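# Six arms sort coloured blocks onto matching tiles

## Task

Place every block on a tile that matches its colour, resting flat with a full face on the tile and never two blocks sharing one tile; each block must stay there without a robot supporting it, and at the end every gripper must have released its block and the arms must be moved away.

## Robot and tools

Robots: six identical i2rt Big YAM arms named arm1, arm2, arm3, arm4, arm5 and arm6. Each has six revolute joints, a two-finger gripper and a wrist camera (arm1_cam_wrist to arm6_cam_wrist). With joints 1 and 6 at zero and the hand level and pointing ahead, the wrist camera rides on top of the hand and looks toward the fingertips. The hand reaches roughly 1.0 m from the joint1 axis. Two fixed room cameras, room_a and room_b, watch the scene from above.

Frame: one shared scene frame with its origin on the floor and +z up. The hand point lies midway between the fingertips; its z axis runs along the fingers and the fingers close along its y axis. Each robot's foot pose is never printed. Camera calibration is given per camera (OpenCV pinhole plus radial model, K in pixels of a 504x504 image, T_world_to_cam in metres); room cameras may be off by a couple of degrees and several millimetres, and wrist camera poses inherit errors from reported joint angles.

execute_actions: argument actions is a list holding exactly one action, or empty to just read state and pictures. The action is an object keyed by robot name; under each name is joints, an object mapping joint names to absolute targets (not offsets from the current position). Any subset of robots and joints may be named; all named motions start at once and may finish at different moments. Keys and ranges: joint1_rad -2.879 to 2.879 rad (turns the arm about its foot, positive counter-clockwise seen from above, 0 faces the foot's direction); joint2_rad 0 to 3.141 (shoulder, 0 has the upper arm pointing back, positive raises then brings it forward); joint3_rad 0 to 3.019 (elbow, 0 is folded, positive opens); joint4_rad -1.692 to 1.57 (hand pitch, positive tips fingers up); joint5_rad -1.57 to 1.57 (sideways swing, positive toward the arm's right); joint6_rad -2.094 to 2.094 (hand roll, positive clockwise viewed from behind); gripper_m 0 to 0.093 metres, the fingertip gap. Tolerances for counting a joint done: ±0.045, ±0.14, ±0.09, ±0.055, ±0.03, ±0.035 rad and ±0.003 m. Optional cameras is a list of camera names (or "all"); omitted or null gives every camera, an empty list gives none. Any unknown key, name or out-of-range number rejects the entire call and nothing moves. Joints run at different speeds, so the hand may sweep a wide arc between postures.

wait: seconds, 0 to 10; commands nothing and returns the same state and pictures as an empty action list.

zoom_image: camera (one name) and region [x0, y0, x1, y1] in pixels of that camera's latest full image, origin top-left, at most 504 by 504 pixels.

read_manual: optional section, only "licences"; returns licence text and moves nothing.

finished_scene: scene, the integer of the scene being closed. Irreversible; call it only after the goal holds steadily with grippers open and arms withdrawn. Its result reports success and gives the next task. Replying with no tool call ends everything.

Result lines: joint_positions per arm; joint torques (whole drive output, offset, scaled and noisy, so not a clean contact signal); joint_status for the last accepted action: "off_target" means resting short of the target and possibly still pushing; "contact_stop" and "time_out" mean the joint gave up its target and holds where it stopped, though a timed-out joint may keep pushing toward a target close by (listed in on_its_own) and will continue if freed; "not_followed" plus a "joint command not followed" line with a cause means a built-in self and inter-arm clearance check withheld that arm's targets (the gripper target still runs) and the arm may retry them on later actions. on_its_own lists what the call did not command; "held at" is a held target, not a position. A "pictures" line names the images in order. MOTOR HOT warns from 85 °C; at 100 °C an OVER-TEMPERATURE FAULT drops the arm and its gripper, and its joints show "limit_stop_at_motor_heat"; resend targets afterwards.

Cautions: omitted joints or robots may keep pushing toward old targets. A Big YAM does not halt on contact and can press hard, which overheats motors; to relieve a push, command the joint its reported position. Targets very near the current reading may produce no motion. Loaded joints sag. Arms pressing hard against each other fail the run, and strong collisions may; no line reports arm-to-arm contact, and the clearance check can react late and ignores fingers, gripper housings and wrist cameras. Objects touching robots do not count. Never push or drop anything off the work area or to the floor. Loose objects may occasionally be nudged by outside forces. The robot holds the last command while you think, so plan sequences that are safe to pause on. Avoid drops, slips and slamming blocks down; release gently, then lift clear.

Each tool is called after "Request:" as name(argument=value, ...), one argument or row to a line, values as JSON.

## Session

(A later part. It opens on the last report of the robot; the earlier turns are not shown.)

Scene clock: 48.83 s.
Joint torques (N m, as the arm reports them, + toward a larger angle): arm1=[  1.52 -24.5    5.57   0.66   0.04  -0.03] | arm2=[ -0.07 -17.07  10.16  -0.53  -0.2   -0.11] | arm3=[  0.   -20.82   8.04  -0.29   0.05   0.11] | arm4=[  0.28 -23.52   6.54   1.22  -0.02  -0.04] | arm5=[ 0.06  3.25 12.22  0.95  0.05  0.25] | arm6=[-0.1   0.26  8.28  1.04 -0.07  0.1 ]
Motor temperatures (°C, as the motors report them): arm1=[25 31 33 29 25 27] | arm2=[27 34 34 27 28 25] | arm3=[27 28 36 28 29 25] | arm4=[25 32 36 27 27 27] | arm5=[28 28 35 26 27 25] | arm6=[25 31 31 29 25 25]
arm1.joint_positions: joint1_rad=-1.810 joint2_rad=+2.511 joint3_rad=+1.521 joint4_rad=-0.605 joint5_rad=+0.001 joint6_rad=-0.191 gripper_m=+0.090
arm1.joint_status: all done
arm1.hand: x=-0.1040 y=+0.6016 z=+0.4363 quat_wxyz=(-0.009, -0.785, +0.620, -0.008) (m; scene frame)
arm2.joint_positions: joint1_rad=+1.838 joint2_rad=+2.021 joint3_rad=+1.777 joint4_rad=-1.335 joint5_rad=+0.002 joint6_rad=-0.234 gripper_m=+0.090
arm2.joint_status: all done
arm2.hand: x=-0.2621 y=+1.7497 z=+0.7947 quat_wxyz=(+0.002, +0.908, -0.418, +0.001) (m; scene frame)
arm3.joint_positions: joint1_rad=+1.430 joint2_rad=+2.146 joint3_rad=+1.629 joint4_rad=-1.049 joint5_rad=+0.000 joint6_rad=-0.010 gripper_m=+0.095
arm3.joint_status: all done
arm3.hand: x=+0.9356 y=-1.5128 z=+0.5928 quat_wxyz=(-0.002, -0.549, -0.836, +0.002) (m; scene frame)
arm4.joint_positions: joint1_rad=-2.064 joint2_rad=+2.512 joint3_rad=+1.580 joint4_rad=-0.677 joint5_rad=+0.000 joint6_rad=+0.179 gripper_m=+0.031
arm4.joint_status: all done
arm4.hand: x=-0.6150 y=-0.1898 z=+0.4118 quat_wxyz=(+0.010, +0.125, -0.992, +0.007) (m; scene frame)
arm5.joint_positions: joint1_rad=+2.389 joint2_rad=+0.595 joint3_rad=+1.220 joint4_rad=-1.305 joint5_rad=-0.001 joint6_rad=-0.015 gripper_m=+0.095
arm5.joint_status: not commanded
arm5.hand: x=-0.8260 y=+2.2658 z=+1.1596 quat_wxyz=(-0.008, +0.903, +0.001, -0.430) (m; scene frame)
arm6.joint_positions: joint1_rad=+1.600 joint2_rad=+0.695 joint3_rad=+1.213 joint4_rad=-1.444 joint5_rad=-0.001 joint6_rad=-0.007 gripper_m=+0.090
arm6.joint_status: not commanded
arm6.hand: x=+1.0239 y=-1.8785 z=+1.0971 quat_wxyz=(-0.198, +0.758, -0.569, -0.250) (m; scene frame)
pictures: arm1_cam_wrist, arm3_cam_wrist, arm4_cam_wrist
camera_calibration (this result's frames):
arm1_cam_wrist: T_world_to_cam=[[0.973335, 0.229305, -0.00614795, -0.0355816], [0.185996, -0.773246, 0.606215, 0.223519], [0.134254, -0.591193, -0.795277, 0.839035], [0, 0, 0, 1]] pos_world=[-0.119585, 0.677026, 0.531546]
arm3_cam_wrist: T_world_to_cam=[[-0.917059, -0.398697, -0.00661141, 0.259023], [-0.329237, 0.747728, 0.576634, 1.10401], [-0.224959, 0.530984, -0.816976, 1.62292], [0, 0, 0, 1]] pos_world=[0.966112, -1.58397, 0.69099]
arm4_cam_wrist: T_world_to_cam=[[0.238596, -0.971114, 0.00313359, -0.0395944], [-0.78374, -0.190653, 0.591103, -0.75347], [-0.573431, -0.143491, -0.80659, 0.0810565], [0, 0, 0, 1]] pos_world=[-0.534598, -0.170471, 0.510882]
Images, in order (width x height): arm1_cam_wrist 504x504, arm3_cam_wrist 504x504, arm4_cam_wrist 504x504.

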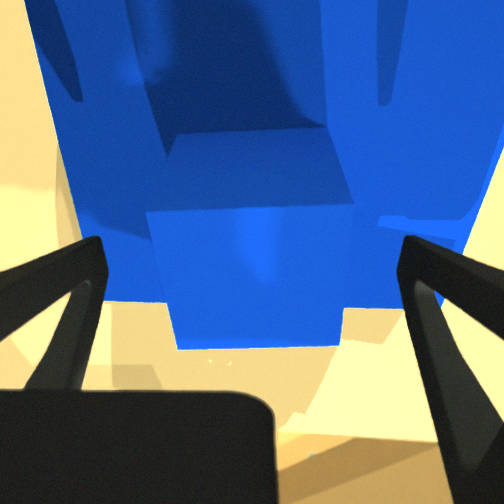

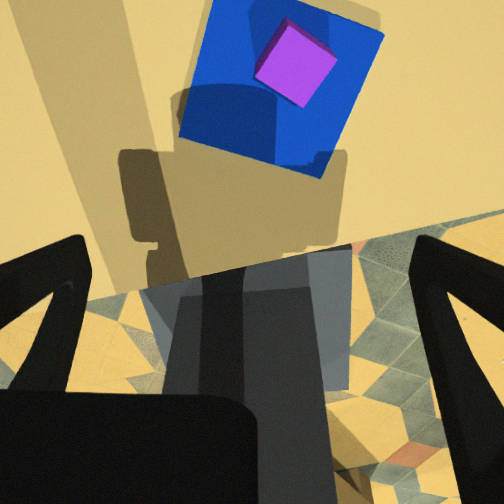

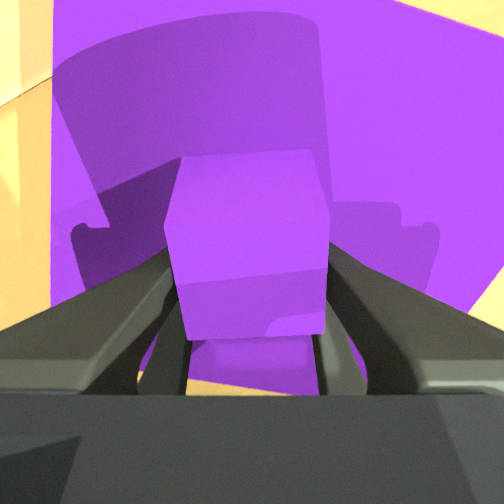

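Request:
execute_actions(
  actions=[
    {"arm1":{"joints":{"joint2_rad":2.0,"joint4_rad":-1.1}},"arm2":{"joints":{"joint2_rad":0.7,"joint3_rad":1.2,"joint4_rad":-1.45,"joint6_rad":0}},"arm4":{"joints":{"gripper_m":0.08}},"arm3":{"joints":{"joint1_rad":1.395,"joint2_rad":2.34,"joint3_rad":1.73,"joint4_rad":-0.94,"joint6_rad":0.62}}},
  ],
  cameras=["arm3_cam_wrist","arm4_cam_wrist","arm2_cam_wrist"],
)

Scene clock: 52.03 s.
Joint torques (N m, as the arm reports them, + toward a larger angle): arm1=[  2.42 -21.01   7.51   0.19   0.    -0.04] | arm2=[-0.29  2.62  8.45  0.58 -0.15  0.11] | arm3=[ -0.21 -22.56   7.09   0.17   0.1    0.14] | arm4=[  0.29 -23.45   6.55   1.17  -0.04  -0.04] | arm5=[ 0.01  3.26 12.17  1.11  0.04  0.19] | arm6=[-0.41 -0.16  7.97  1.36 -0.04  0.14]
Motor temperatures (°C, as the motors report them): arm1=[25 31 34 29 25 27] | arm2=[27 34 34 27 28 25] | arm3=[27 28 36 27 29 25] | arm4=[25 33 36 27 27 27] | arm5=[28 28 35 26 27 25] | arm6=[25 30 31 29 25 25]
arm1.joint_positions: joint1_rad=-1.810 joint2_rad=+1.977 joint3_rad=+1.534 joint4_rad=-1.091 joint5_rad=+0.001 joint6_rad=-0.191 gripper_m=+0.090
arm1.joint_status: all done
arm1.hand: x=-0.1046 y=+0.6184 z=+0.7446 quat_wxyz=(+0.014, -0.785, +0.620, +0.012) (m; scene frame)
arm2.joint_positions: joint1_rad=+1.838 joint2_rad=+0.696 joint3_rad=+1.208 joint4_rad=-1.436 joint5_rad=+0.002 joint6_rad=-0.014 gripper_m=+0.090
arm2.joint_status: all done
arm2.hand: x=-0.0958 y=+1.4284 z=+1.1060 quat_wxyz=(-0.168, +0.811, -0.489, -0.272) (m; scene frame)
arm3.joint_positions: joint1_rad=+1.401 joint2_rad=+2.340 joint3_rad=+1.716 joint4_rad=-0.951 joint5_rad=+0.000 joint6_rad=+0.607 gripper_m=+0.095
arm3.joint_status: all done
arm3.hand: x=+0.9278 y=-1.5424 z=+0.5021 quat_wxyz=(+0.003, -0.786, -0.619, +0.000) (m; scene frame)
arm4.joint_positions: joint1_rad=-2.064 joint2_rad=+2.512 joint3_rad=+1.580 joint4_rad=-0.677 joint5_rad=+0.000 joint6_rad=+0.179 gripper_m=+0.080
arm4.joint_status: all done
arm4.hand: x=-0.6150 y=-0.1898 z=+0.4118 quat_wxyz=(+0.010, +0.125, -0.992, +0.007) (m; scene frame)
arm5.joint_positions: joint1_rad=+2.389 joint2_rad=+0.595 joint3_rad=+1.220 joint4_rad=-1.305 joint5_rad=-0.001 joint6_rad=-0.015 gripper_m=+0.095
arm5.joint_status: not commanded
arm5.hand: x=-0.8260 y=+2.2658 z=+1.1596 quat_wxyz=(-0.008, +0.903, +0.001, -0.430) (m; scene frame)
arm6.joint_positions: joint1_rad=+1.600 joint2_rad=+0.695 joint3_rad=+1.213 joint4_rad=-1.444 joint5_rad=-0.001 joint6_rad=-0.007 gripper_m=+0.090
arm6.joint_status: not commanded
arm6.hand: x=+1.0239 y=-1.8785 z=+1.0971 quat_wxyz=(-0.198, +0.758, -0.569, -0.250) (m; scene frame)
pictures: arm2_cam_wrist, arm3_cam_wrist, arm4_cam_wrist
camera_calibration (this result's frames):
arm2_cam_wrist: T_world_to_cam=[[0.886344, 0.462968, -0.0074183, -0.567325], [0.462189, -0.885589, -0.0459789, 1.36714], [-0.0278563, 0.0373245, -0.998915, 1.1719], [0, 0, 0, 1]] pos_world=[-0.0963864, 1.42964, 1.22928]
arm3_cam_wrist: T_world_to_cam=[[-0.972232, 0.233984, -0.00397305, 1.26519], [0.187727, 0.789943, 0.583737, 0.757824], [0.139724, 0.566782, -0.811933, 1.27716], [0, 0, 0, 1]] pos_world=[0.909343, -1.61854, 0.599623]
arm4_cam_wrist: T_world_to_cam=[[0.238596, -0.971114, 0.00313359, -0.0395944], [-0.78374, -0.190653, 0.591103, -0.75347], [-0.573431, -0.143491, -0.80659, 0.0810565], [0, 0, 0, 1]] pos_world=[-0.534598, -0.170471, 0.510882]
Images, in order (width x height): arm2_cam_wrist 504x504, arm3_cam_wrist 504x504, arm4_cam_wrist 504x504.

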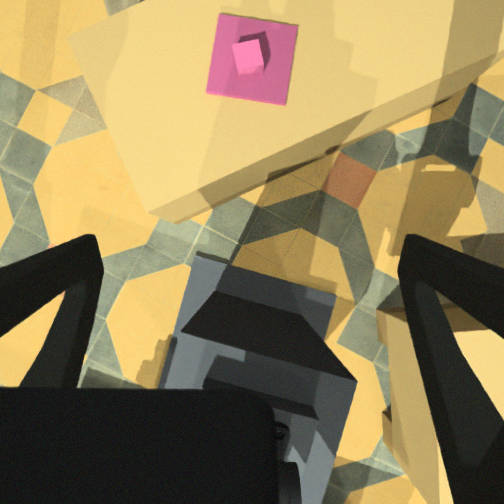

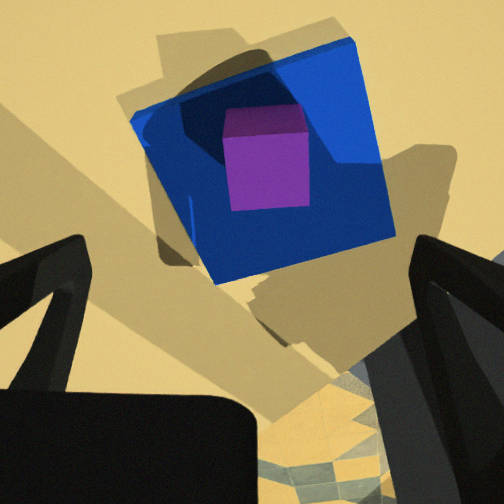

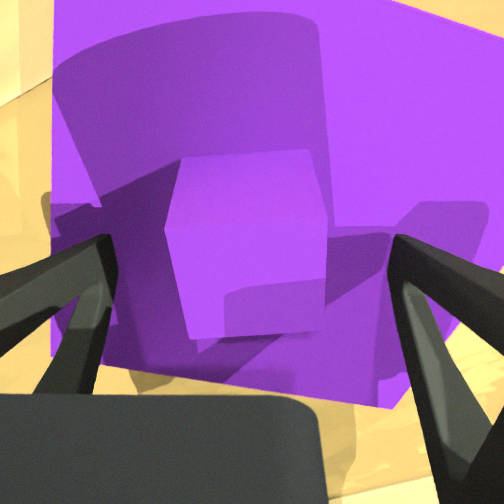

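Request:
execute_actions(
  actions=[
    {"arm1":{"joints":{"joint1_rad":-0.9,"joint2_rad":0.7,"joint3_rad":1.2,"joint4_rad":-1.45,"joint6_rad":0}},"arm4":{"joints":{"joint2_rad":2.0,"joint4_rad":-1.18}},"arm3":{"joints":{"joint2_rad":2.485,"joint4_rad":-0.815}}},
  ],
  cameras=["arm3_cam_wrist"],
)

Scene clock: 54.40 s.
Joint torques (N m, as the arm reports them, + toward a larger angle): arm1=[2.34 0.41 7.7  1.2  0.11 0.23] | arm2=[-0.43  1.93  8.57  0.65 -0.19  0.09] | arm3=[ -0.08 -22.1    6.24   0.25   0.19   0.11] | arm4=[  0.54 -19.66   8.45  -0.23  -0.01  -0.05] | arm5=[ 0.76  3.53 11.98  1.24  0.04  0.21] | arm6=[-0.87 -0.47  7.99  1.23 -0.03  0.15]
Motor temperatures (°C, as the motors report them): arm1=[25 30 34 29 25 27] | arm2=[27 34 34 27 28 25] | arm3=[27 29 35 27 29 25] | arm4=[25 33 36 27 27 27] | arm5=[28 28 35 26 27 25] | arm6=[25 30 31 29 25 25]
arm1.joint_positions: joint1_rad=-0.911 joint2_rad=+0.697 joint3_rad=+1.205 joint4_rad=-1.441 joint5_rad=-0.001 joint6_rad=-0.011 gripper_m=+0.090
arm1.joint_status: all done
arm1.hand: x=-0.2862 y=+0.1811 z=+1.1166 quat_wxyz=(+0.098, -0.905, +0.288, +0.298) (m; scene frame)
arm2.joint_positions: joint1_rad=+1.838 joint2_rad=+0.696 joint3_rad=+1.208 joint4_rad=-1.436 joint5_rad=+0.002 joint6_rad=-0.014 gripper_m=+0.090
arm2.joint_status: not commanded
arm2.hand: x=-0.0958 y=+1.4284 z=+1.1060 quat_wxyz=(-0.168, +0.811, -0.489, -0.272) (m; scene frame)
arm3.joint_positions: joint1_rad=+1.398 joint2_rad=+2.475 joint3_rad=+1.717 joint4_rad=-0.830 joint5_rad=-0.002 joint6_rad=+0.610 gripper_m=+0.095
arm3.joint_status: all done
arm3.hand: x=+0.9236 y=-1.5352 z=+0.4188 quat_wxyz=(+0.008, -0.787, -0.616, -0.003) (m; scene frame)
arm4.joint_positions: joint1_rad=-2.064 joint2_rad=+1.995 joint3_rad=+1.589 joint4_rad=-1.163 joint5_rad=+0.000 joint6_rad=+0.179 gripper_m=+0.080
arm4.joint_status: all done
arm4.hand: x=-0.6158 y=-0.1878 z=+0.7162 quat_wxyz=(-0.008, +0.126, -0.992, +0.001) (m; scene frame)
arm5.joint_positions: joint1_rad=+2.389 joint2_rad=+0.595 joint3_rad=+1.220 joint4_rad=-1.305 joint5_rad=-0.001 joint6_rad=-0.015 gripper_m=+0.095
arm5.joint_status: not commanded
arm5.hand: x=-0.8260 y=+2.2658 z=+1.1596 quat_wxyz=(-0.008, +0.903, +0.001, -0.430) (m; scene frame)
arm6.joint_positions: joint1_rad=+1.600 joint2_rad=+0.695 joint3_rad=+1.213 joint4_rad=-1.444 joint5_rad=-0.001 joint6_rad=-0.007 gripper_m=+0.090
arm6.joint_status: not commanded
arm6.hand: x=+1.0239 y=-1.8785 z=+1.0971 quat_wxyz=(-0.198, +0.758, -0.569, -0.250) (m; scene frame)
pictures: arm3_cam_wrist
camera_calibration (this result's frames):
arm3_cam_wrist: T_world_to_cam=[[-0.970964, 0.239225, 0.0011398, 1.26376], [0.1933, 0.781741, 0.592887, 0.779996], [0.140942, 0.575892, -0.805285, 1.21612], [0, 0, 0, 1]] pos_world=[0.904893, -1.61243, 0.51543]
Images, in order (width x height): arm3_cam_wrist 504x504.

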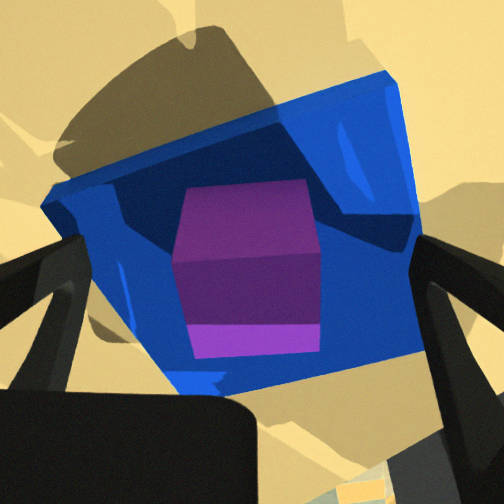

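Request:
execute_actions(
  actions=[
    {"arm4":{"joints":{"joint1_rad":-0.9,"joint2_rad":0.7,"joint3_rad":1.2,"joint4_rad":-1.45,"joint6_rad":0}},"arm3":{"joints":{"joint2_rad":2.515,"joint4_rad":-0.79}}},
  ],
  cameras=["arm3_cam_wrist"],
)

Request:
execute_actions(
  actions=[
    {"arm3":{"joints":{"gripper_m":0.026}}},
  ],
  cameras=["arm3_cam_wrist"],
)

Scene clock: 58.40 s.
Joint torques (N m, as the arm reports them, + toward a larger angle): arm1=[ 1.53 -0.09  7.85  1.27  0.1   0.2 ] | arm2=[-0.45  1.76  8.53  0.57 -0.13  0.13] | arm3=[ -0.12 -20.22   6.3    0.38   0.19   0.11] | arm4=[ 1.34  0.13  8.05  0.88  0.07 -0.13] | arm5=[ 0.66  2.71 12.17  1.17  0.12  0.25] | arm6=[ 0.59 -0.71  8.11  1.29  0.01  0.14]
Motor temperatures (°C, as the motors report them): arm1=[25 30 34 29 25 27] | arm2=[27 33 34 27 28 25] | arm3=[27 30 35 27 29 25] | arm4=[25 33 35 27 27 27] | arm5=[28 28 35 26 27 25] | arm6=[25 29 31 29 25 25]
arm1.joint_positions: joint1_rad=-0.911 joint2_rad=+0.697 joint3_rad=+1.205 joint4_rad=-1.441 joint5_rad=-0.001 joint6_rad=-0.011 gripper_m=+0.090
arm1.joint_status: not commanded
arm1.hand: x=-0.2862 y=+0.1811 z=+1.1166 quat_wxyz=(+0.098, -0.905, +0.288, +0.298) (m; scene frame)
arm2.joint_positions: joint1_rad=+1.838 joint2_rad=+0.696 joint3_rad=+1.208 joint4_rad=-1.436 joint5_rad=+0.002 joint6_rad=-0.014 gripper_m=+0.090
arm2.joint_status: not commanded
arm2.hand: x=-0.0958 y=+1.4284 z=+1.1060 quat_wxyz=(-0.168, +0.811, -0.489, -0.272) (m; scene frame)
arm3.joint_positions: joint1_rad=+1.398 joint2_rad=+2.479 joint3_rad=+1.717 joint4_rad=-0.808 joint5_rad=-0.002 joint6_rad=+0.610 gripper_m=+0.095
arm3.joint_status: all done
arm3.hand: x=+0.9250 y=-1.5390 z=+0.4162 quat_wxyz=(+0.000, -0.787, -0.616, +0.000) (m; scene frame)
arm4.joint_positions: joint1_rad=-0.911 joint2_rad=+0.695 joint3_rad=+1.202 joint4_rad=-1.433 joint5_rad=-0.002 joint6_rad=+0.008 gripper_m=+0.080
arm4.joint_status: all done
arm4.hand: x=-1.1617 y=-0.1776 z=+1.0711 quat_wxyz=(-0.226, +0.674, -0.667, -0.222) (m; scene frame)
arm5.joint_positions: joint1_rad=+2.389 joint2_rad=+0.595 joint3_rad=+1.220 joint4_rad=-1.305 joint5_rad=-0.001 joint6_rad=-0.015 gripper_m=+0.095
arm5.joint_status: not commanded
arm5.hand: x=-0.8260 y=+2.2658 z=+1.1596 quat_wxyz=(-0.008, +0.903, +0.001, -0.430) (m; scene frame)
arm6.joint_positions: joint1_rad=+1.600 joint2_rad=+0.695 joint3_rad=+1.213 joint4_rad=-1.444 joint5_rad=-0.001 joint6_rad=-0.007 gripper_m=+0.090
arm6.joint_status: not commanded
arm6.hand: x=+1.0239 y=-1.8785 z=+1.0971 quat_wxyz=(-0.198, +0.758, -0.569, -0.250) (m; scene frame)
pictures: arm3_cam_wrist
camera_calibration (this result's frames):
arm3_cam_wrist: T_world_to_cam=[[-0.970941, 0.239143, -0.00911458, 1.27021], [0.189509, 0.791566, 0.580956, 0.807828], [0.146147, 0.562347, -0.813884, 1.1939], [0, 0, 0, 1]] pos_world=[0.905724, -1.61459, 0.513957]
Images, in order (width x height): arm3_cam_wrist 504x504.

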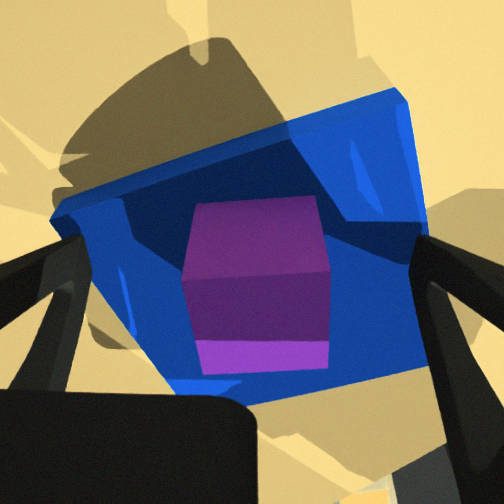

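Scene clock: 59.07 s.
Joint torques (N m, as the arm reports them, + toward a larger angle): arm1=[1.91 0.25 7.7  1.33 0.12 0.24] | arm2=[-0.21  1.61  8.6   0.53 -0.16  0.1 ] | arm3=[ -0.09 -20.23   6.3    0.38   0.18   0.11] | arm4=[ 1.29  0.23  8.06  0.97  0.06 -0.12] | arm5=[ 0.91  4.23 12.    1.17  0.05  0.23] | arm6=[-0.12 -0.69  8.12  1.13 -0.05  0.18]
Motor temperatures (°C, as the motors report them): arm1=[25 30 34 29 25 27] | arm2=[27 33 34 27 28 25] | arm3=[27 30 35 27 29 25] | arm4=[25 33 35 27 27 27] | arm5=[28 28 35 26 27 25] | arm6=[25 29 31 29 25 25]
arm1.joint_positions: joint1_rad=-0.911 joint2_rad=+0.697 joint3_rad=+1.205 joint4_rad=-1.441 joint5_rad=-0.001 joint6_rad=-0.011 gripper_m=+0.090
arm1.joint_status: not commanded
arm1.hand: x=-0.2862 y=+0.1811 z=+1.1166 quat_wxyz=(+0.098, -0.905, +0.288, +0.298) (m; scene frame)
arm2.joint_positions: joint1_rad=+1.838 joint2_rad=+0.696 joint3_rad=+1.208 joint4_rad=-1.436 joint5_rad=+0.002 joint6_rad=-0.014 gripper_m=+0.090
arm2.joint_status: not commanded
arm2.hand: x=-0.0958 y=+1.4284 z=+1.1060 quat_wxyz=(-0.168, +0.811, -0.489, -0.272) (m; scene frame)
arm3.joint_positions: joint1_rad=+1.398 joint2_rad=+2.479 joint3_rad=+1.717 joint4_rad=-0.807 joint5_rad=-0.002 joint6_rad=+0.610 gripper_m=+0.032
arm3.joint_status: gripper_m off_target (ended at +0.032, target +0.026)
arm3.hand: x=+0.9250 y=-1.5391 z=+0.4162 quat_wxyz=(-0.001, -0.787, -0.616, +0.000) (m; scene frame)
arm4.joint_positions: joint1_rad=-0.911 joint2_rad=+0.695 joint3_rad=+1.202 joint4_rad=-1.433 joint5_rad=-0.002 joint6_rad=+0.008 gripper_m=+0.080
arm4.joint_status: not commanded
arm4.hand: x=-1.1617 y=-0.1776 z=+1.0711 quat_wxyz=(-0.226, +0.674, -0.667, -0.222) (m; scene frame)
arm5.joint_positions: joint1_rad=+2.389 joint2_rad=+0.595 joint3_rad=+1.220 joint4_rad=-1.305 joint5_rad=-0.001 joint6_rad=-0.015 gripper_m=+0.095
arm5.joint_status: not commanded
arm5.hand: x=-0.8260 y=+2.2658 z=+1.1596 quat_wxyz=(-0.008, +0.903, +0.001, -0.430) (m; scene frame)
arm6.joint_positions: joint1_rad=+1.600 joint2_rad=+0.695 joint3_rad=+1.213 joint4_rad=-1.444 joint5_rad=-0.001 joint6_rad=-0.007 gripper_m=+0.090
arm6.joint_status: not commanded
arm6.hand: x=+1.0239 y=-1.8785 z=+1.0971 quat_wxyz=(-0.198, +0.758, -0.569, -0.250) (m; scene frame)
pictures: arm3_cam_wrist
camera_calibration (this result's frames):
arm3_cam_wrist: T_world_to_cam=[[-0.970943, 0.239139, -0.00901981, 1.27016], [0.189637, 0.791852, 0.580524, 0.808424], [0.145968, 0.561946, -0.814193, 1.19364], [0, 0, 0, 1]] pos_world=[0.905718, -1.61466, 0.513999]
Images, in order (width x height): arm3_cam_wrist 504x504.

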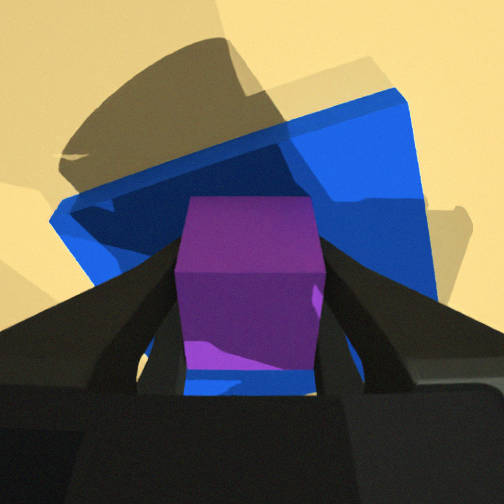

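Request:
execute_actions(
  actions=[
    {"arm3":{"joints":{"joint2_rad":1.95,"joint4_rad":-1.33}}},
  ],
  cameras=["arm3_cam_wrist"],
)

Request:
execute_actions(
  actions=[
    {"arm3":{"joints":{"joint1_rad":-1.53}}},
  ],
  cameras=["arm3_cam_wrist"],
)

Request:
execute_actions(
  actions=[
    {"arm3":{"joints":{"joint2_rad":2.34,"joint3_rad":1.7,"joint4_rad":-0.93}}},
  ],
  cameras=["arm3_cam_wrist"],
)

Scene clock: 61.60 s.
Joint torques (N m, as the arm reports them, + toward a larger angle): arm1=[1.41 0.5  7.77 1.27 0.13 0.22] | arm2=[-0.38  2.24  8.56  0.62 -0.15  0.07] | arm3=[ -0.05 -19.75   7.79  -0.79   0.18   0.11] | arm4=[ 1.35  0.52  8.13  0.95  0.05 -0.11] | arm5=[ 0.72  3.45 12.07  1.1   0.03  0.2 ] | arm6=[-0.16 -0.57  8.31  1.17  0.    0.07]
Motor temperatures (°C, as the motors report them): arm1=[25 29 34 29 25 27] | arm2=[27 32 34 27 28 25] | arm3=[27 30 35 27 29 25] | arm4=[25 32 35 27 27 27] | arm5=[28 28 35 26 27 25] | arm6=[25 29 31 29 25 25]
arm1.joint_positions: joint1_rad=-0.911 joint2_rad=+0.697 joint3_rad=+1.205 joint4_rad=-1.441 joint5_rad=-0.001 joint6_rad=-0.011 gripper_m=+0.090
arm1.joint_status: not commanded
arm1.hand: x=-0.2862 y=+0.1811 z=+1.1166 quat_wxyz=(+0.098, -0.905, +0.288, +0.298) (m; scene frame)
arm2.joint_positions: joint1_rad=+1.838 joint2_rad=+0.696 joint3_rad=+1.208 joint4_rad=-1.436 joint5_rad=+0.002 joint6_rad=-0.014 gripper_m=+0.090
arm2.joint_status: not commanded
arm2.hand: x=-0.0958 y=+1.4284 z=+1.1060 quat_wxyz=(-0.168, +0.811, -0.489, -0.272) (m; scene frame)
arm3.joint_positions: joint1_rad=+1.398 joint2_rad=+1.946 joint3_rad=+1.725 joint4_rad=-1.313 joint5_rad=-0.002 joint6_rad=+0.610 gripper_m=+0.032
arm3.joint_status: all done
arm3.hand: x=+0.9134 y=-1.5082 z=+0.7446 quat_wxyz=(-0.018, -0.787, -0.616, +0.005) (m; scene frame)
arm4.joint_positions: joint1_rad=-0.911 joint2_rad=+0.695 joint3_rad=+1.202 joint4_rad=-1.433 joint5_rad=-0.002 joint6_rad=+0.008 gripper_m=+0.080
arm4.joint_status: not commanded
arm4.hand: x=-1.1617 y=-0.1776 z=+1.0711 quat_wxyz=(-0.226, +0.674, -0.667, -0.222) (m; scene frame)
arm5.joint_positions: joint1_rad=+2.389 joint2_rad=+0.595 joint3_rad=+1.220 joint4_rad=-1.305 joint5_rad=-0.001 joint6_rad=-0.015 gripper_m=+0.095
arm5.joint_status: not commanded
arm5.hand: x=-0.8260 y=+2.2658 z=+1.1596 quat_wxyz=(-0.008, +0.903, +0.001, -0.430) (m; scene frame)
arm6.joint_positions: joint1_rad=+1.600 joint2_rad=+0.695 joint3_rad=+1.213 joint4_rad=-1.444 joint5_rad=-0.001 joint6_rad=-0.007 gripper_m=+0.090
arm6.joint_status: not commanded
arm6.hand: x=+1.0239 y=-1.8785 z=+1.0971 quat_wxyz=(-0.198, +0.758, -0.569, -0.250) (m; scene frame)
pictures: arm3_cam_wrist
camera_calibration (this result's frames):
arm3_cam_wrist: T_world_to_cam=[[-0.970703, 0.238465, -0.0295157, 1.2685], [0.182293, 0.810879, 0.556097, 0.649083], [0.156543, 0.534425, -0.830593, 1.40641], [0, 0, 0, 1]] pos_world=[0.89285, -1.58044, 0.844644]
Images, in order (width x height): arm3_cam_wrist 504x504.

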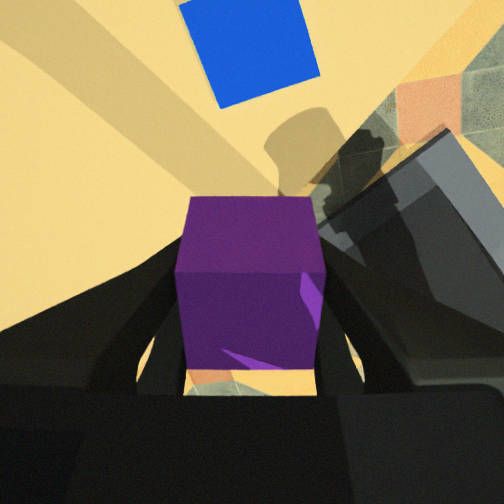

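Scene clock: 64.13 s.
Joint torques (N m, as the arm reports them, + toward a larger angle): arm1=[1.91 0.46 7.86 1.24 0.12 0.21] | arm2=[-0.1   1.72  8.53  0.6  -0.15  0.09] | arm3=[  1.11 -19.64   7.83  -0.8    0.12   0.1 ] | arm4=[ 1.46  0.32  8.01  0.95  0.07 -0.16] | arm5=[ 0.75  2.77 12.3   1.11  0.05  0.17] | arm6=[-0.25 -0.04  8.15  1.08  0.01  0.09]
Motor temperatures (°C, as the motors report them): arm1=[25 29 34 29 25 27] | arm2=[27 32 34 27 28 25] | arm3=[27 30 35 27 29 25] | arm4=[25 32 35 27 27 27] | arm5=[28 28 36 26 27 25] | arm6=[25 29 31 29 25 25]
arm1.joint_positions: joint1_rad=-0.911 joint2_rad=+0.697 joint3_rad=+1.205 joint4_rad=-1.441 joint5_rad=-0.001 joint6_rad=-0.011 gripper_m=+0.090
arm1.joint_status: not commanded
arm1.hand: x=-0.2862 y=+0.1811 z=+1.1166 quat_wxyz=(+0.098, -0.905, +0.288, +0.298) (m; scene frame)
arm2.joint_positions: joint1_rad=+1.838 joint2_rad=+0.696 joint3_rad=+1.208 joint4_rad=-1.436 joint5_rad=+0.002 joint6_rad=-0.014 gripper_m=+0.090
arm2.joint_status: not commanded
arm2.hand: x=-0.0958 y=+1.4284 z=+1.1060 quat_wxyz=(-0.168, +0.811, -0.489, -0.272) (m; scene frame)
arm3.joint_positions: joint1_rad=-1.540 joint2_rad=+1.946 joint3_rad=+1.725 joint4_rad=-1.313 joint5_rad=+0.000 joint6_rad=+0.610 gripper_m=+0.032
arm3.joint_status: all done
arm3.hand: x=+0.3693 y=-0.4332 z=+0.7449 quat_wxyz=(+0.003, -0.693, +0.721, +0.018) (m; scene frame)
arm4.joint_positions: joint1_rad=-0.911 joint2_rad=+0.695 joint3_rad=+1.202 joint4_rad=-1.433 joint5_rad=-0.002 joint6_rad=+0.008 gripper_m=+0.080
arm4.joint_status: not commanded
arm4.hand: x=-1.1617 y=-0.1776 z=+1.0711 quat_wxyz=(-0.226, +0.674, -0.667, -0.222) (m; scene frame)
arm5.joint_positions: joint1_rad=+2.389 joint2_rad=+0.595 joint3_rad=+1.220 joint4_rad=-1.305 joint5_rad=-0.001 joint6_rad=-0.015 gripper_m=+0.095
arm5.joint_status: not commanded
arm5.hand: x=-0.8260 y=+2.2658 z=+1.1596 quat_wxyz=(-0.008, +0.903, +0.001, -0.430) (m; scene frame)
arm6.joint_positions: joint1_rad=+1.600 joint2_rad=+0.695 joint3_rad=+1.213 joint4_rad=-1.444 joint5_rad=-0.001 joint6_rad=-0.007 gripper_m=+0.090
arm6.joint_status: not commanded
arm6.hand: x=+1.0239 y=-1.8785 z=+1.0971 quat_wxyz=(-0.198, +0.758, -0.569, -0.250) (m; scene frame)
pictures: arm3_cam_wrist
camera_calibration (this result's frames):
arm3_cam_wrist: T_world_to_cam=[[0.998852, -0.0374445, -0.0298859, -0.36261], [-0.0145294, -0.831188, 0.555802, -0.762019], [-0.0456525, -0.55473, -0.830777, 0.520325], [0, 0, 0, 1]] pos_world=[0.374876, -0.358319, 0.844969]
Images, in order (width x height): arm3_cam_wrist 504x504.

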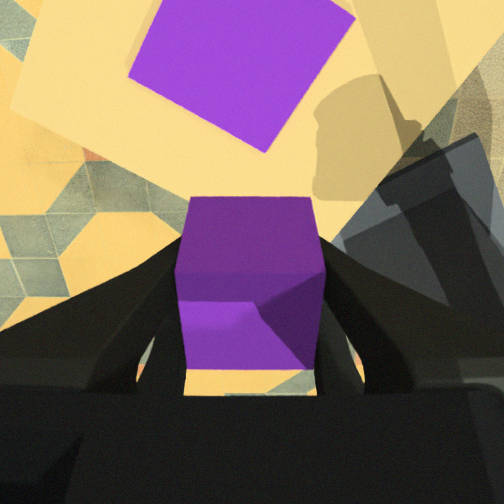

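Scene clock: 65.63 s.
Joint torques (N m, as the arm reports them, + toward a larger angle): arm1=[1.82 0.3  7.72 1.16 0.15 0.25] | arm2=[-0.29  1.83  8.55  0.54 -0.16  0.07] | arm3=[  1.17 -21.72   7.56   0.22   0.12   0.11] | arm4=[ 1.42  0.54  8.12  0.9   0.07 -0.11] | arm5=[ 0.53  3.59 12.27  1.11  0.    0.29] | arm6=[-0.76 -1.53  7.92  1.1   0.03  0.05]
Motor temperatures (°C, as the motors report them): arm1=[25 29 35 29 25 27] | arm2=[27 32 34 27 28 25] | arm3=[27 30 35 27 29 25] | arm4=[25 32 35 27 27 27] | arm5=[28 28 36 26 27 25] | arm6=[25 29 31 29 25 25]
arm1.joint_positions: joint1_rad=-0.911 joint2_rad=+0.697 joint3_rad=+1.205 joint4_rad=-1.441 joint5_rad=-0.001 joint6_rad=-0.011 gripper_m=+0.090
arm1.joint_status: not commanded
arm1.hand: x=-0.2862 y=+0.1811 z=+1.1166 quat_wxyz=(+0.098, -0.905, +0.288, +0.298) (m; scene frame)
arm2.joint_positions: joint1_rad=+1.838 joint2_rad=+0.696 joint3_rad=+1.208 joint4_rad=-1.436 joint5_rad=+0.002 joint6_rad=-0.014 gripper_m=+0.090
arm2.joint_status: not commanded
arm2.hand: x=-0.0958 y=+1.4284 z=+1.1060 quat_wxyz=(-0.168, +0.811, -0.489, -0.272) (m; scene frame)
arm3.joint_positions: joint1_rad=-1.540 joint2_rad=+2.334 joint3_rad=+1.675 joint4_rad=-0.945 joint5_rad=+0.000 joint6_rad=+0.610 gripper_m=+0.032
arm3.joint_status: all done
arm3.hand: x=+0.3577 y=-0.4155 z=+0.4942 quat_wxyz=(-0.004, -0.693, +0.721, -0.016) (m; scene frame)
arm4.joint_positions: joint1_rad=-0.911 joint2_rad=+0.695 joint3_rad=+1.202 joint4_rad=-1.433 joint5_rad=-0.002 joint6_rad=+0.008 gripper_m=+0.080
arm4.joint_status: not commanded
arm4.hand: x=-1.1617 y=-0.1776 z=+1.0711 quat_wxyz=(-0.226, +0.674, -0.667, -0.222) (m; scene frame)
arm5.joint_positions: joint1_rad=+2.389 joint2_rad=+0.595 joint3_rad=+1.220 joint4_rad=-1.305 joint5_rad=-0.001 joint6_rad=-0.015 gripper_m=+0.095
arm5.joint_status: not commanded
arm5.hand: x=-0.8260 y=+2.2658 z=+1.1596 quat_wxyz=(-0.008, +0.903, +0.001, -0.430) (m; scene frame)
arm6.joint_positions: joint1_rad=+1.600 joint2_rad=+0.695 joint3_rad=+1.213 joint4_rad=-1.444 joint5_rad=-0.001 joint6_rad=-0.007 gripper_m=+0.090
arm6.joint_status: not commanded
arm6.hand: x=+1.0239 y=-1.8785 z=+1.0971 quat_wxyz=(-0.198, +0.758, -0.569, -0.250) (m; scene frame)
pictures: arm3_cam_wrist
camera_calibration (this result's frames):
arm3_cam_wrist: T_world_to_cam=[[0.999228, -0.0379729, 0.0100275, -0.377936], [-0.0363416, -0.797148, 0.602689, -0.609354], [-0.0148924, -0.602588, -0.797913, 0.274189], [0, 0, 0, 1]] pos_world=[0.359583, -0.334874, 0.58982]
Images, in order (width x height): arm3_cam_wrist 504x504.

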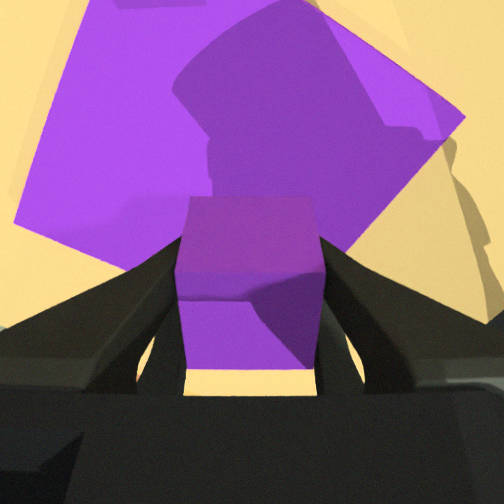

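Request:
execute_actions(
  actions=[
    {"arm3":{"joints":{"joint1_rad":-1.495,"joint2_rad":2.4,"joint4_rad":-0.88}}},
  ],
  cameras=[],
)

Request:
execute_actions(
  actions=[
    {"arm3":{"joints":{"joint2_rad":2.475,"joint4_rad":-0.79}}},
  ],
  cameras=["arm3_cam_wrist"],
)

Scene clock: 67.40 s.
Joint torques (N m, as the arm reports them, + toward a larger angle): arm1=[1.86 0.02 7.7  1.27 0.12 0.22] | arm2=[-0.52  1.55  8.49  0.62 -0.16  0.09] | arm3=[  0.2  -20.84   7.34   0.32   0.13   0.11] | arm4=[ 1.5   0.07  8.09  1.01  0.08 -0.12] | arm5=[ 1.07  2.33 12.14  1.05  0.04  0.26] | arm6=[-0.54 -0.45  7.82  0.99 -0.05  0.12]
Motor temperatures (°C, as the motors report them): arm1=[25 29 35 29 25 27] | arm2=[27 32 34 27 28 25] | arm3=[27 30 35 27 29 25] | arm4=[25 32 35 27 27 27] | arm5=[28 28 36 26 27 25] | arm6=[25 29 31 29 25 25]
arm1.joint_positions: joint1_rad=-0.911 joint2_rad=+0.697 joint3_rad=+1.205 joint4_rad=-1.441 joint5_rad=-0.001 joint6_rad=-0.011 gripper_m=+0.090
arm1.joint_status: not commanded
arm1.hand: x=-0.2862 y=+0.1811 z=+1.1166 quat_wxyz=(+0.098, -0.905, +0.288, +0.298) (m; scene frame)
arm2.joint_positions: joint1_rad=+1.838 joint2_rad=+0.696 joint3_rad=+1.208 joint4_rad=-1.436 joint5_rad=+0.002 joint6_rad=-0.014 gripper_m=+0.090
arm2.joint_status: not commanded
arm2.hand: x=-0.0958 y=+1.4284 z=+1.1060 quat_wxyz=(-0.168, +0.811, -0.489, -0.272) (m; scene frame)
arm3.joint_positions: joint1_rad=-1.496 joint2_rad=+2.379 joint3_rad=+1.675 joint4_rad=-0.897 joint5_rad=+0.000 joint6_rad=+0.610 gripper_m=+0.032
arm3.joint_status: all done
arm3.hand: x=+0.3350 y=-0.4310 z=+0.4664 quat_wxyz=(-0.003, -0.709, +0.705, -0.014) (m; scene frame)
arm4.joint_positions: joint1_rad=-0.911 joint2_rad=+0.695 joint3_rad=+1.202 joint4_rad=-1.433 joint5_rad=-0.002 joint6_rad=+0.008 gripper_m=+0.080
arm4.joint_status: not commanded
arm4.hand: x=-1.1617 y=-0.1776 z=+1.0711 quat_wxyz=(-0.226, +0.674, -0.667, -0.222) (m; scene frame)
arm5.joint_positions: joint1_rad=+2.389 joint2_rad=+0.595 joint3_rad=+1.220 joint4_rad=-1.305 joint5_rad=-0.001 joint6_rad=-0.015 gripper_m=+0.095
arm5.joint_status: not commanded
arm5.hand: x=-0.8260 y=+2.2658 z=+1.1596 quat_wxyz=(-0.008, +0.903, +0.001, -0.430) (m; scene frame)
arm6.joint_positions: joint1_rad=+1.600 joint2_rad=+0.695 joint3_rad=+1.213 joint4_rad=-1.444 joint5_rad=-0.001 joint6_rad=-0.007 gripper_m=+0.090
arm6.joint_status: not commanded
arm6.hand: x=+1.0239 y=-1.8785 z=+1.0971 quat_wxyz=(-0.198, +0.758, -0.569, -0.250) (m; scene frame)
pictures: none
No camera images: the call's "cameras" was empty. Leave "cameras" out to get every camera's image.

Scene clock: 68.30 s.
Joint torques (N m, as the arm reports them, + toward a larger angle): arm1=[1.45 0.14 7.74 1.34 0.13 0.21] | arm2=[-0.13  1.47  8.49  0.7  -0.18  0.1 ] | arm3=[  0.52 -21.5    6.88   0.31   0.12   0.11] | arm4=[ 1.09  0.18  8.07  0.94  0.06 -0.14] | arm5=[ 0.91  3.54 12.04  1.2   0.07  0.25] | arm6=[ 0.1  -0.99  7.89  1.28 -0.05  0.12]
Motor temperatures (°C, as the motors report them): arm1=[25 28 35 29 25 27] | arm2=[27 32 34 27 28 25] | arm3=[27 31 35 27 29 25] | arm4=[25 31 35 27 27 27] | arm5=[28 28 36 26 27 25] | arm6=[25 29 31 29 25 25]
arm1.joint_positions: joint1_rad=-0.911 joint2_rad=+0.697 joint3_rad=+1.205 joint4_rad=-1.441 joint5_rad=-0.001 joint6_rad=-0.011 gripper_m=+0.090
arm1.joint_status: not commanded
arm1.hand: x=-0.2862 y=+0.1811 z=+1.1166 quat_wxyz=(+0.098, -0.905, +0.288, +0.298) (m; scene frame)
arm2.joint_positions: joint1_rad=+1.838 joint2_rad=+0.696 joint3_rad=+1.208 joint4_rad=-1.436 joint5_rad=+0.002 joint6_rad=-0.014 gripper_m=+0.090
arm2.joint_status: not commanded
arm2.hand: x=-0.0958 y=+1.4284 z=+1.1060 quat_wxyz=(-0.168, +0.811, -0.489, -0.272) (m; scene frame)
arm3.joint_positions: joint1_rad=-1.496 joint2_rad=+2.461 joint3_rad=+1.676 joint4_rad=-0.805 joint5_rad=+0.000 joint6_rad=+0.610 gripper_m=+0.032
arm3.joint_status: all done
arm3.hand: x=+0.3363 y=-0.4330 z=+0.4162 quat_wxyz=(-0.002, -0.709, +0.705, -0.010) (m; scene frame)
arm4.joint_positions: joint1_rad=-0.911 joint2_rad=+0.695 joint3_rad=+1.202 joint4_rad=-1.433 joint5_rad=-0.002 joint6_rad=+0.008 gripper_m=+0.080
arm4.joint_status: not commanded
arm4.hand: x=-1.1617 y=-0.1776 z=+1.0711 quat_wxyz=(-0.226, +0.674, -0.667, -0.222) (m; scene frame)
arm5.joint_positions: joint1_rad=+2.389 joint2_rad=+0.595 joint3_rad=+1.220 joint4_rad=-1.305 joint5_rad=-0.001 joint6_rad=-0.015 gripper_m=+0.095
arm5.joint_status: not commanded
arm5.hand: x=-0.8260 y=+2.2658 z=+1.1596 quat_wxyz=(-0.008, +0.903, +0.001, -0.430) (m; scene frame)
arm6.joint_positions: joint1_rad=+1.600 joint2_rad=+0.695 joint3_rad=+1.213 joint4_rad=-1.444 joint5_rad=-0.001 joint6_rad=-0.007 gripper_m=+0.090
arm6.joint_status: not commanded
arm6.hand: x=+1.0239 y=-1.8785 z=+1.0971 quat_wxyz=(-0.198, +0.758, -0.569, -0.250) (m; scene frame)
pictures: arm3_cam_wrist
camera_calibration (this result's frames):
arm3_cam_wrist: T_world_to_cam=[[0.999979, 0.00580925, 0.00282115, -0.334799], [0.00299466, -0.804153, 0.594414, -0.589902], [0.00572174, -0.594394, -0.804154, 0.200253], [0, 0, 0, 1]] pos_world=[0.335412, -0.353397, 0.512626]
Images, in order (width x height): arm3_cam_wrist 504x504.

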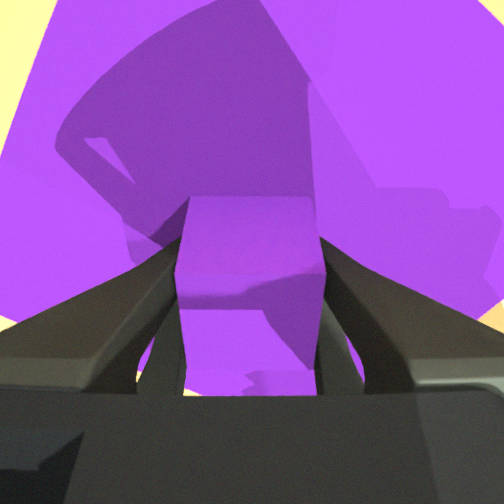

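Same height as pickup; release.

Request:
execute_actions(
  actions=[
    {"arm3":{"joints":{"gripper_m":0.09}}},
  ],
  cameras=[],
)

Request:
execute_actions(
  actions=[
    {"arm3":{"joints":{"joint2_rad":1.7,"joint4_rad":-1.55}}},
  ],
)

Scene clock: 69.23 s.
Joint torques (N m, as the arm reports them, + toward a larger angle): arm1=[2.04 0.27 7.69 1.33 0.13 0.21] | arm2=[-0.42  1.77  8.42  0.54 -0.16  0.11] | arm3=[  0.32 -21.44   6.85   0.28   0.12   0.11] | arm4=[ 1.14  0.32  8.06  0.96  0.05 -0.12] | arm5=[ 0.57  2.69 12.05  0.78  0.02  0.16] | arm6=[-0.42 -0.09  7.95  1.47 -0.03  0.14]
Motor temperatures (°C, as the motors report them): arm1=[25 28 35 29 25 27] | arm2=[27 32 34 27 28 25] | arm3=[27 31 35 27 29 25] | arm4=[25 31 35 27 27 27] | arm5=[28 28 36 26 27 25] | arm6=[25 29 31 29 25 25]
arm1.joint_positions: joint1_rad=-0.911 joint2_rad=+0.697 joint3_rad=+1.205 joint4_rad=-1.441 joint5_rad=-0.001 joint6_rad=-0.011 gripper_m=+0.090
arm1.joint_status: not commanded
arm1.hand: x=-0.2862 y=+0.1811 z=+1.1166 quat_wxyz=(+0.098, -0.905, +0.288, +0.298) (m; scene frame)
arm2.joint_positions: joint1_rad=+1.838 joint2_rad=+0.696 joint3_rad=+1.208 joint4_rad=-1.436 joint5_rad=+0.002 joint6_rad=-0.014 gripper_m=+0.090
arm2.joint_status: not commanded
arm2.hand: x=-0.0958 y=+1.4284 z=+1.1060 quat_wxyz=(-0.168, +0.811, -0.489, -0.272) (m; scene frame)
arm3.joint_positions: joint1_rad=-1.496 joint2_rad=+2.461 joint3_rad=+1.676 joint4_rad=-0.805 joint5_rad=+0.000 joint6_rad=+0.610 gripper_m=+0.090
arm3.joint_status: all done
arm3.hand: x=+0.3363 y=-0.4330 z=+0.4162 quat_wxyz=(-0.002, -0.709, +0.705, -0.010) (m; scene frame)
arm4.joint_positions: joint1_rad=-0.911 joint2_rad=+0.695 joint3_rad=+1.202 joint4_rad=-1.433 joint5_rad=-0.002 joint6_rad=+0.008 gripper_m=+0.080
arm4.joint_status: not commanded
arm4.hand: x=-1.1617 y=-0.1776 z=+1.0711 quat_wxyz=(-0.226, +0.674, -0.667, -0.222) (m; scene frame)
arm5.joint_positions: joint1_rad=+2.389 joint2_rad=+0.595 joint3_rad=+1.220 joint4_rad=-1.305 joint5_rad=-0.001 joint6_rad=-0.015 gripper_m=+0.095
arm5.joint_status: not commanded
arm5.hand: x=-0.8260 y=+2.2658 z=+1.1596 quat_wxyz=(-0.008, +0.903, +0.001, -0.430) (m; scene frame)
arm6.joint_positions: joint1_rad=+1.600 joint2_rad=+0.695 joint3_rad=+1.213 joint4_rad=-1.444 joint5_rad=-0.001 joint6_rad=-0.007 gripper_m=+0.090
arm6.joint_status: not commanded
arm6.hand: x=+1.0239 y=-1.8785 z=+1.0971 quat_wxyz=(-0.198, +0.758, -0.569, -0.250) (m; scene frame)
pictures: none
No camera images: the call's "cameras" was empty. Leave "cameras" out to get every camera's image.

Scene clock: 71.03 s.
Joint torques (N m, as the arm reports them, + toward a larger angle): arm1=[1.69 0.15 7.79 1.31 0.1  0.23] | arm2=[-0.35  1.62  8.56  0.53 -0.18  0.1 ] | arm3=[  0.33 -15.65   7.75  -0.79   0.12   0.1 ] | arm4=[ 1.23  0.3   8.08  0.96  0.06 -0.13] | arm5=[ 0.43  2.86 12.09  1.22  0.02  0.26] | arm6=[-0.18  0.09  8.15  1.14 -0.02  0.14]
Motor temperatures (°C, as the motors report them): arm1=[25 28 35 29 25 27] | arm2=[27 31 34 27 28 25] | arm3=[27 31 35 27 29 25] | arm4=[25 31 35 27 27 27] | arm5=[28 28 36 26 27 25] | arm6=[25 29 31 29 25 25]
arm1.joint_positions: joint1_rad=-0.911 joint2_rad=+0.697 joint3_rad=+1.205 joint4_rad=-1.441 joint5_rad=-0.001 joint6_rad=-0.011 gripper_m=+0.090
arm1.joint_status: not commanded
arm1.hand: x=-0.2862 y=+0.1811 z=+1.1166 quat_wxyz=(+0.098, -0.905, +0.288, +0.298) (m; scene frame)
arm2.joint_positions: joint1_rad=+1.838 joint2_rad=+0.696 joint3_rad=+1.208 joint4_rad=-1.436 joint5_rad=+0.002 joint6_rad=-0.014 gripper_m=+0.090
arm2.joint_status: not commanded
arm2.hand: x=-0.0958 y=+1.4284 z=+1.1060 quat_wxyz=(-0.168, +0.811, -0.489, -0.272) (m; scene frame)
arm3.joint_positions: joint1_rad=-1.496 joint2_rad=+1.693 joint3_rad=+1.700 joint4_rad=-1.533 joint5_rad=+0.000 joint6_rad=+0.610 gripper_m=+0.090
arm3.joint_status: all done
arm3.hand: x=+0.3919 y=-0.5110 z=+0.8716 quat_wxyz=(+0.004, -0.709, +0.705, +0.023) (m; scene frame)
arm4.joint_positions: joint1_rad=-0.911 joint2_rad=+0.695 joint3_rad=+1.202 joint4_rad=-1.433 joint5_rad=-0.002 joint6_rad=+0.008 gripper_m=+0.080
arm4.joint_status: not commanded
arm4.hand: x=-1.1617 y=-0.1776 z=+1.0711 quat_wxyz=(-0.226, +0.674, -0.667, -0.222) (m; scene frame)
arm5.joint_positions: joint1_rad=+2.389 joint2_rad=+0.595 joint3_rad=+1.220 joint4_rad=-1.305 joint5_rad=-0.001 joint6_rad=-0.015 gripper_m=+0.095
arm5.joint_status: not commanded
arm5.hand: x=-0.8260 y=+2.2658 z=+1.1596 quat_wxyz=(-0.008, +0.903, +0.001, -0.430) (m; scene frame)
arm6.joint_positions: joint1_rad=+1.600 joint2_rad=+0.695 joint3_rad=+1.213 joint4_rad=-1.444 joint5_rad=-0.001 joint6_rad=-0.007 gripper_m=+0.090
arm6.joint_status: not commanded
arm6.hand: x=+1.0239 y=-1.8785 z=+1.0971 quat_wxyz=(-0.198, +0.758, -0.569, -0.250) (m; scene frame)
pictures: arm1_cam_wrist, arm2_cam_wrist, arm3_cam_wrist, arm4_cam_wrist, arm5_cam_wrist, arm6_cam_wrist, room_a, room_b
camera_calibration (this result's frames):
arm1_cam_wrist: T_world_to_cam=[[0.580451, 0.814292, 0.00230764, 0.0145375], [0.814258, -0.580395, -0.0111995, 0.354106], [-0.0077803, 0.00837977, -0.999935, 1.23525], [0, 0, 0, 1]] pos_world=[-0.287161, 0.183333, 1.2391]
arm2_cam_wrist: T_world_to_cam=[[0.886344, 0.462968, -0.0074183, -0.567325], [0.462189, -0.885589, -0.0459789, 1.36714], [-0.0278563, 0.0373245, -0.998915, 1.1719], [0, 0, 0, 1]] pos_world=[-0.0963864, 1.42964, 1.22928]
arm3_cam_wrist: T_world_to_cam=[[0.999376, 0.00661279, -0.0346855, -0.357799], [0.0246112, -0.834836, 0.549948, -0.908944], [-0.0253201, -0.550458, -0.834479, 0.580875], [0, 0, 0, 1]] pos_world=[0.394654, -0.436706, 0.972189]
arm4_cam_wrist: T_world_to_cam=[[0.999982, 0.00444829, -0.00402269, 1.16603], [0.00430842, -0.999408, -0.034134, -0.127781], [-0.00417214, 0.0341161, -0.999409, 1.2005], [0, 0, 0, 1]] pos_world=[-1.16045, -0.173848, 1.20012]
arm5_cam_wrist: T_world_to_cam=[[-0.0105424, 0.999758, 0.0193186, -2.29714], [0.965419, 0.0152093, -0.260259, 1.06889], [-0.26049, 0.0159068, -0.965346, 0.993211], [0, 0, 0, 1]] pos_world=[-0.797426, 2.26453, 1.28136]
arm6_cam_wrist: T_world_to_cam=[[0.960051, 0.278699, 0.025072, -0.482502], [0.279297, -0.959885, -0.0247716, -2.06316], [0.0171624, 0.0307845, -0.999379, 1.26124], [0, 0, 0, 1]] pos_world=[1.01782, -1.88475, 1.22145]
Images, in order (width x height): arm1_cam_wrist 504x504, arm2_cam_wrist 504x504, arm3_cam_wrist 504x504, arm4_cam_wrist 504x504, arm5_cam_wrist 504x504, arm6_cam_wrist 504x504, room_a 504x504, room_b 504x504.

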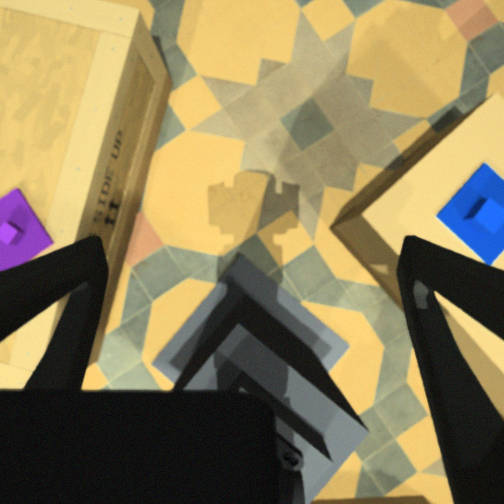

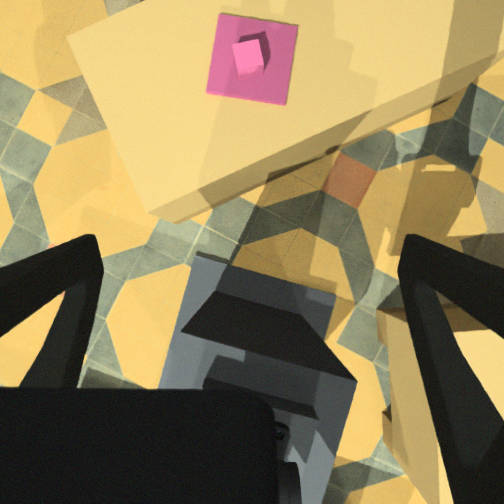

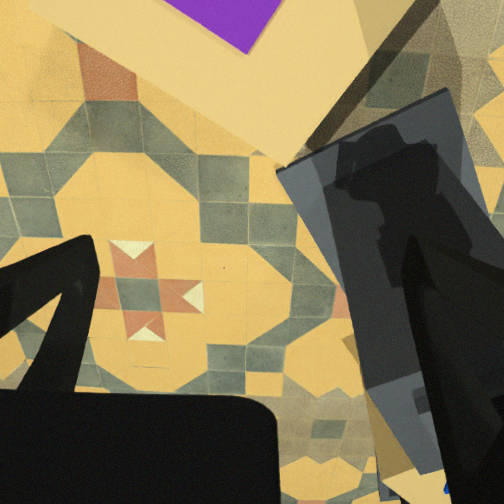

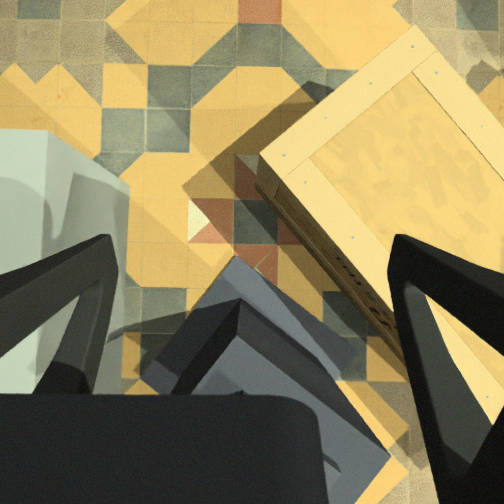

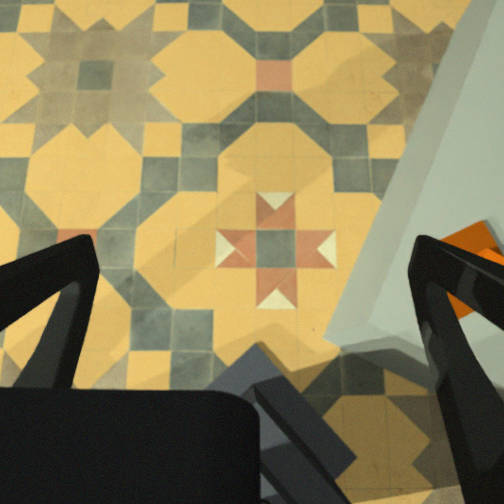

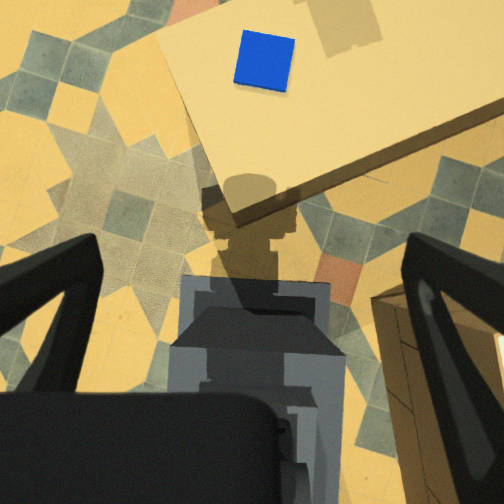

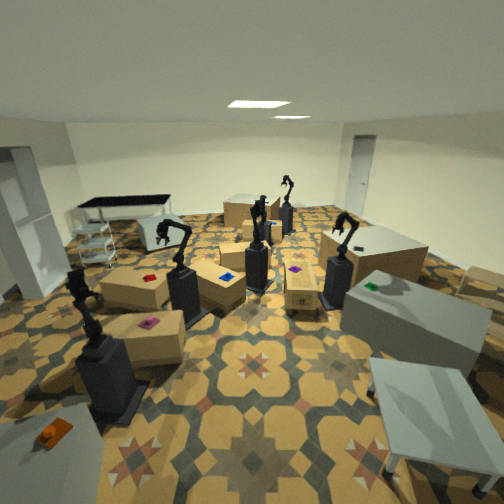

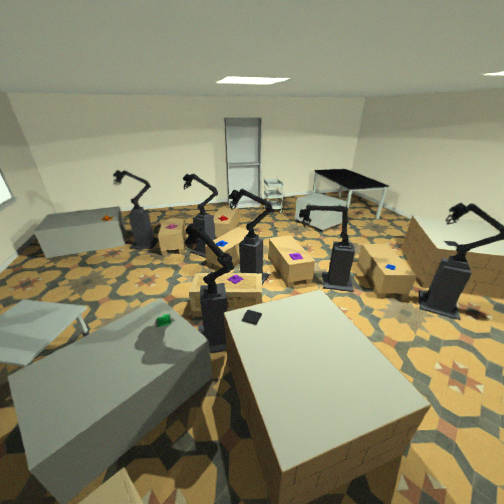

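Request:
zoom_image(
  camera="room_a",
  region=[120,255,400,345],
)

Request:
zoom_image(
  camera="room_b",
  region=[140,200,320,340],
)

Region (120, 255, 400, 345) of room_a's 504x504 image, scaled by 1.800, with more detail than that image has; it fills the top 162 rows of this view, and the rest is white.

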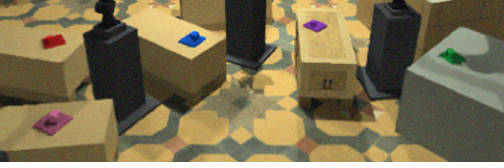

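Region (140, 200, 320, 340) of room_b's 504x504 image, scaled by 2.800, with more detail than that image has.

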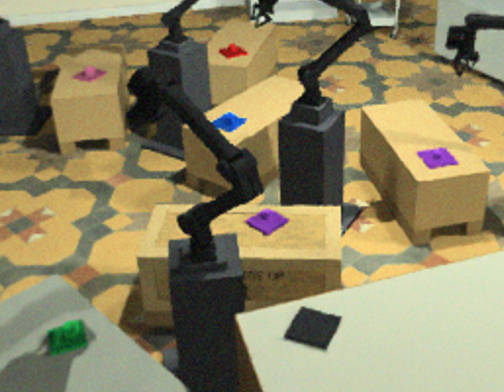

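Request:
finished_scene(
  scene=2,
)

The scene is finished: the task was done.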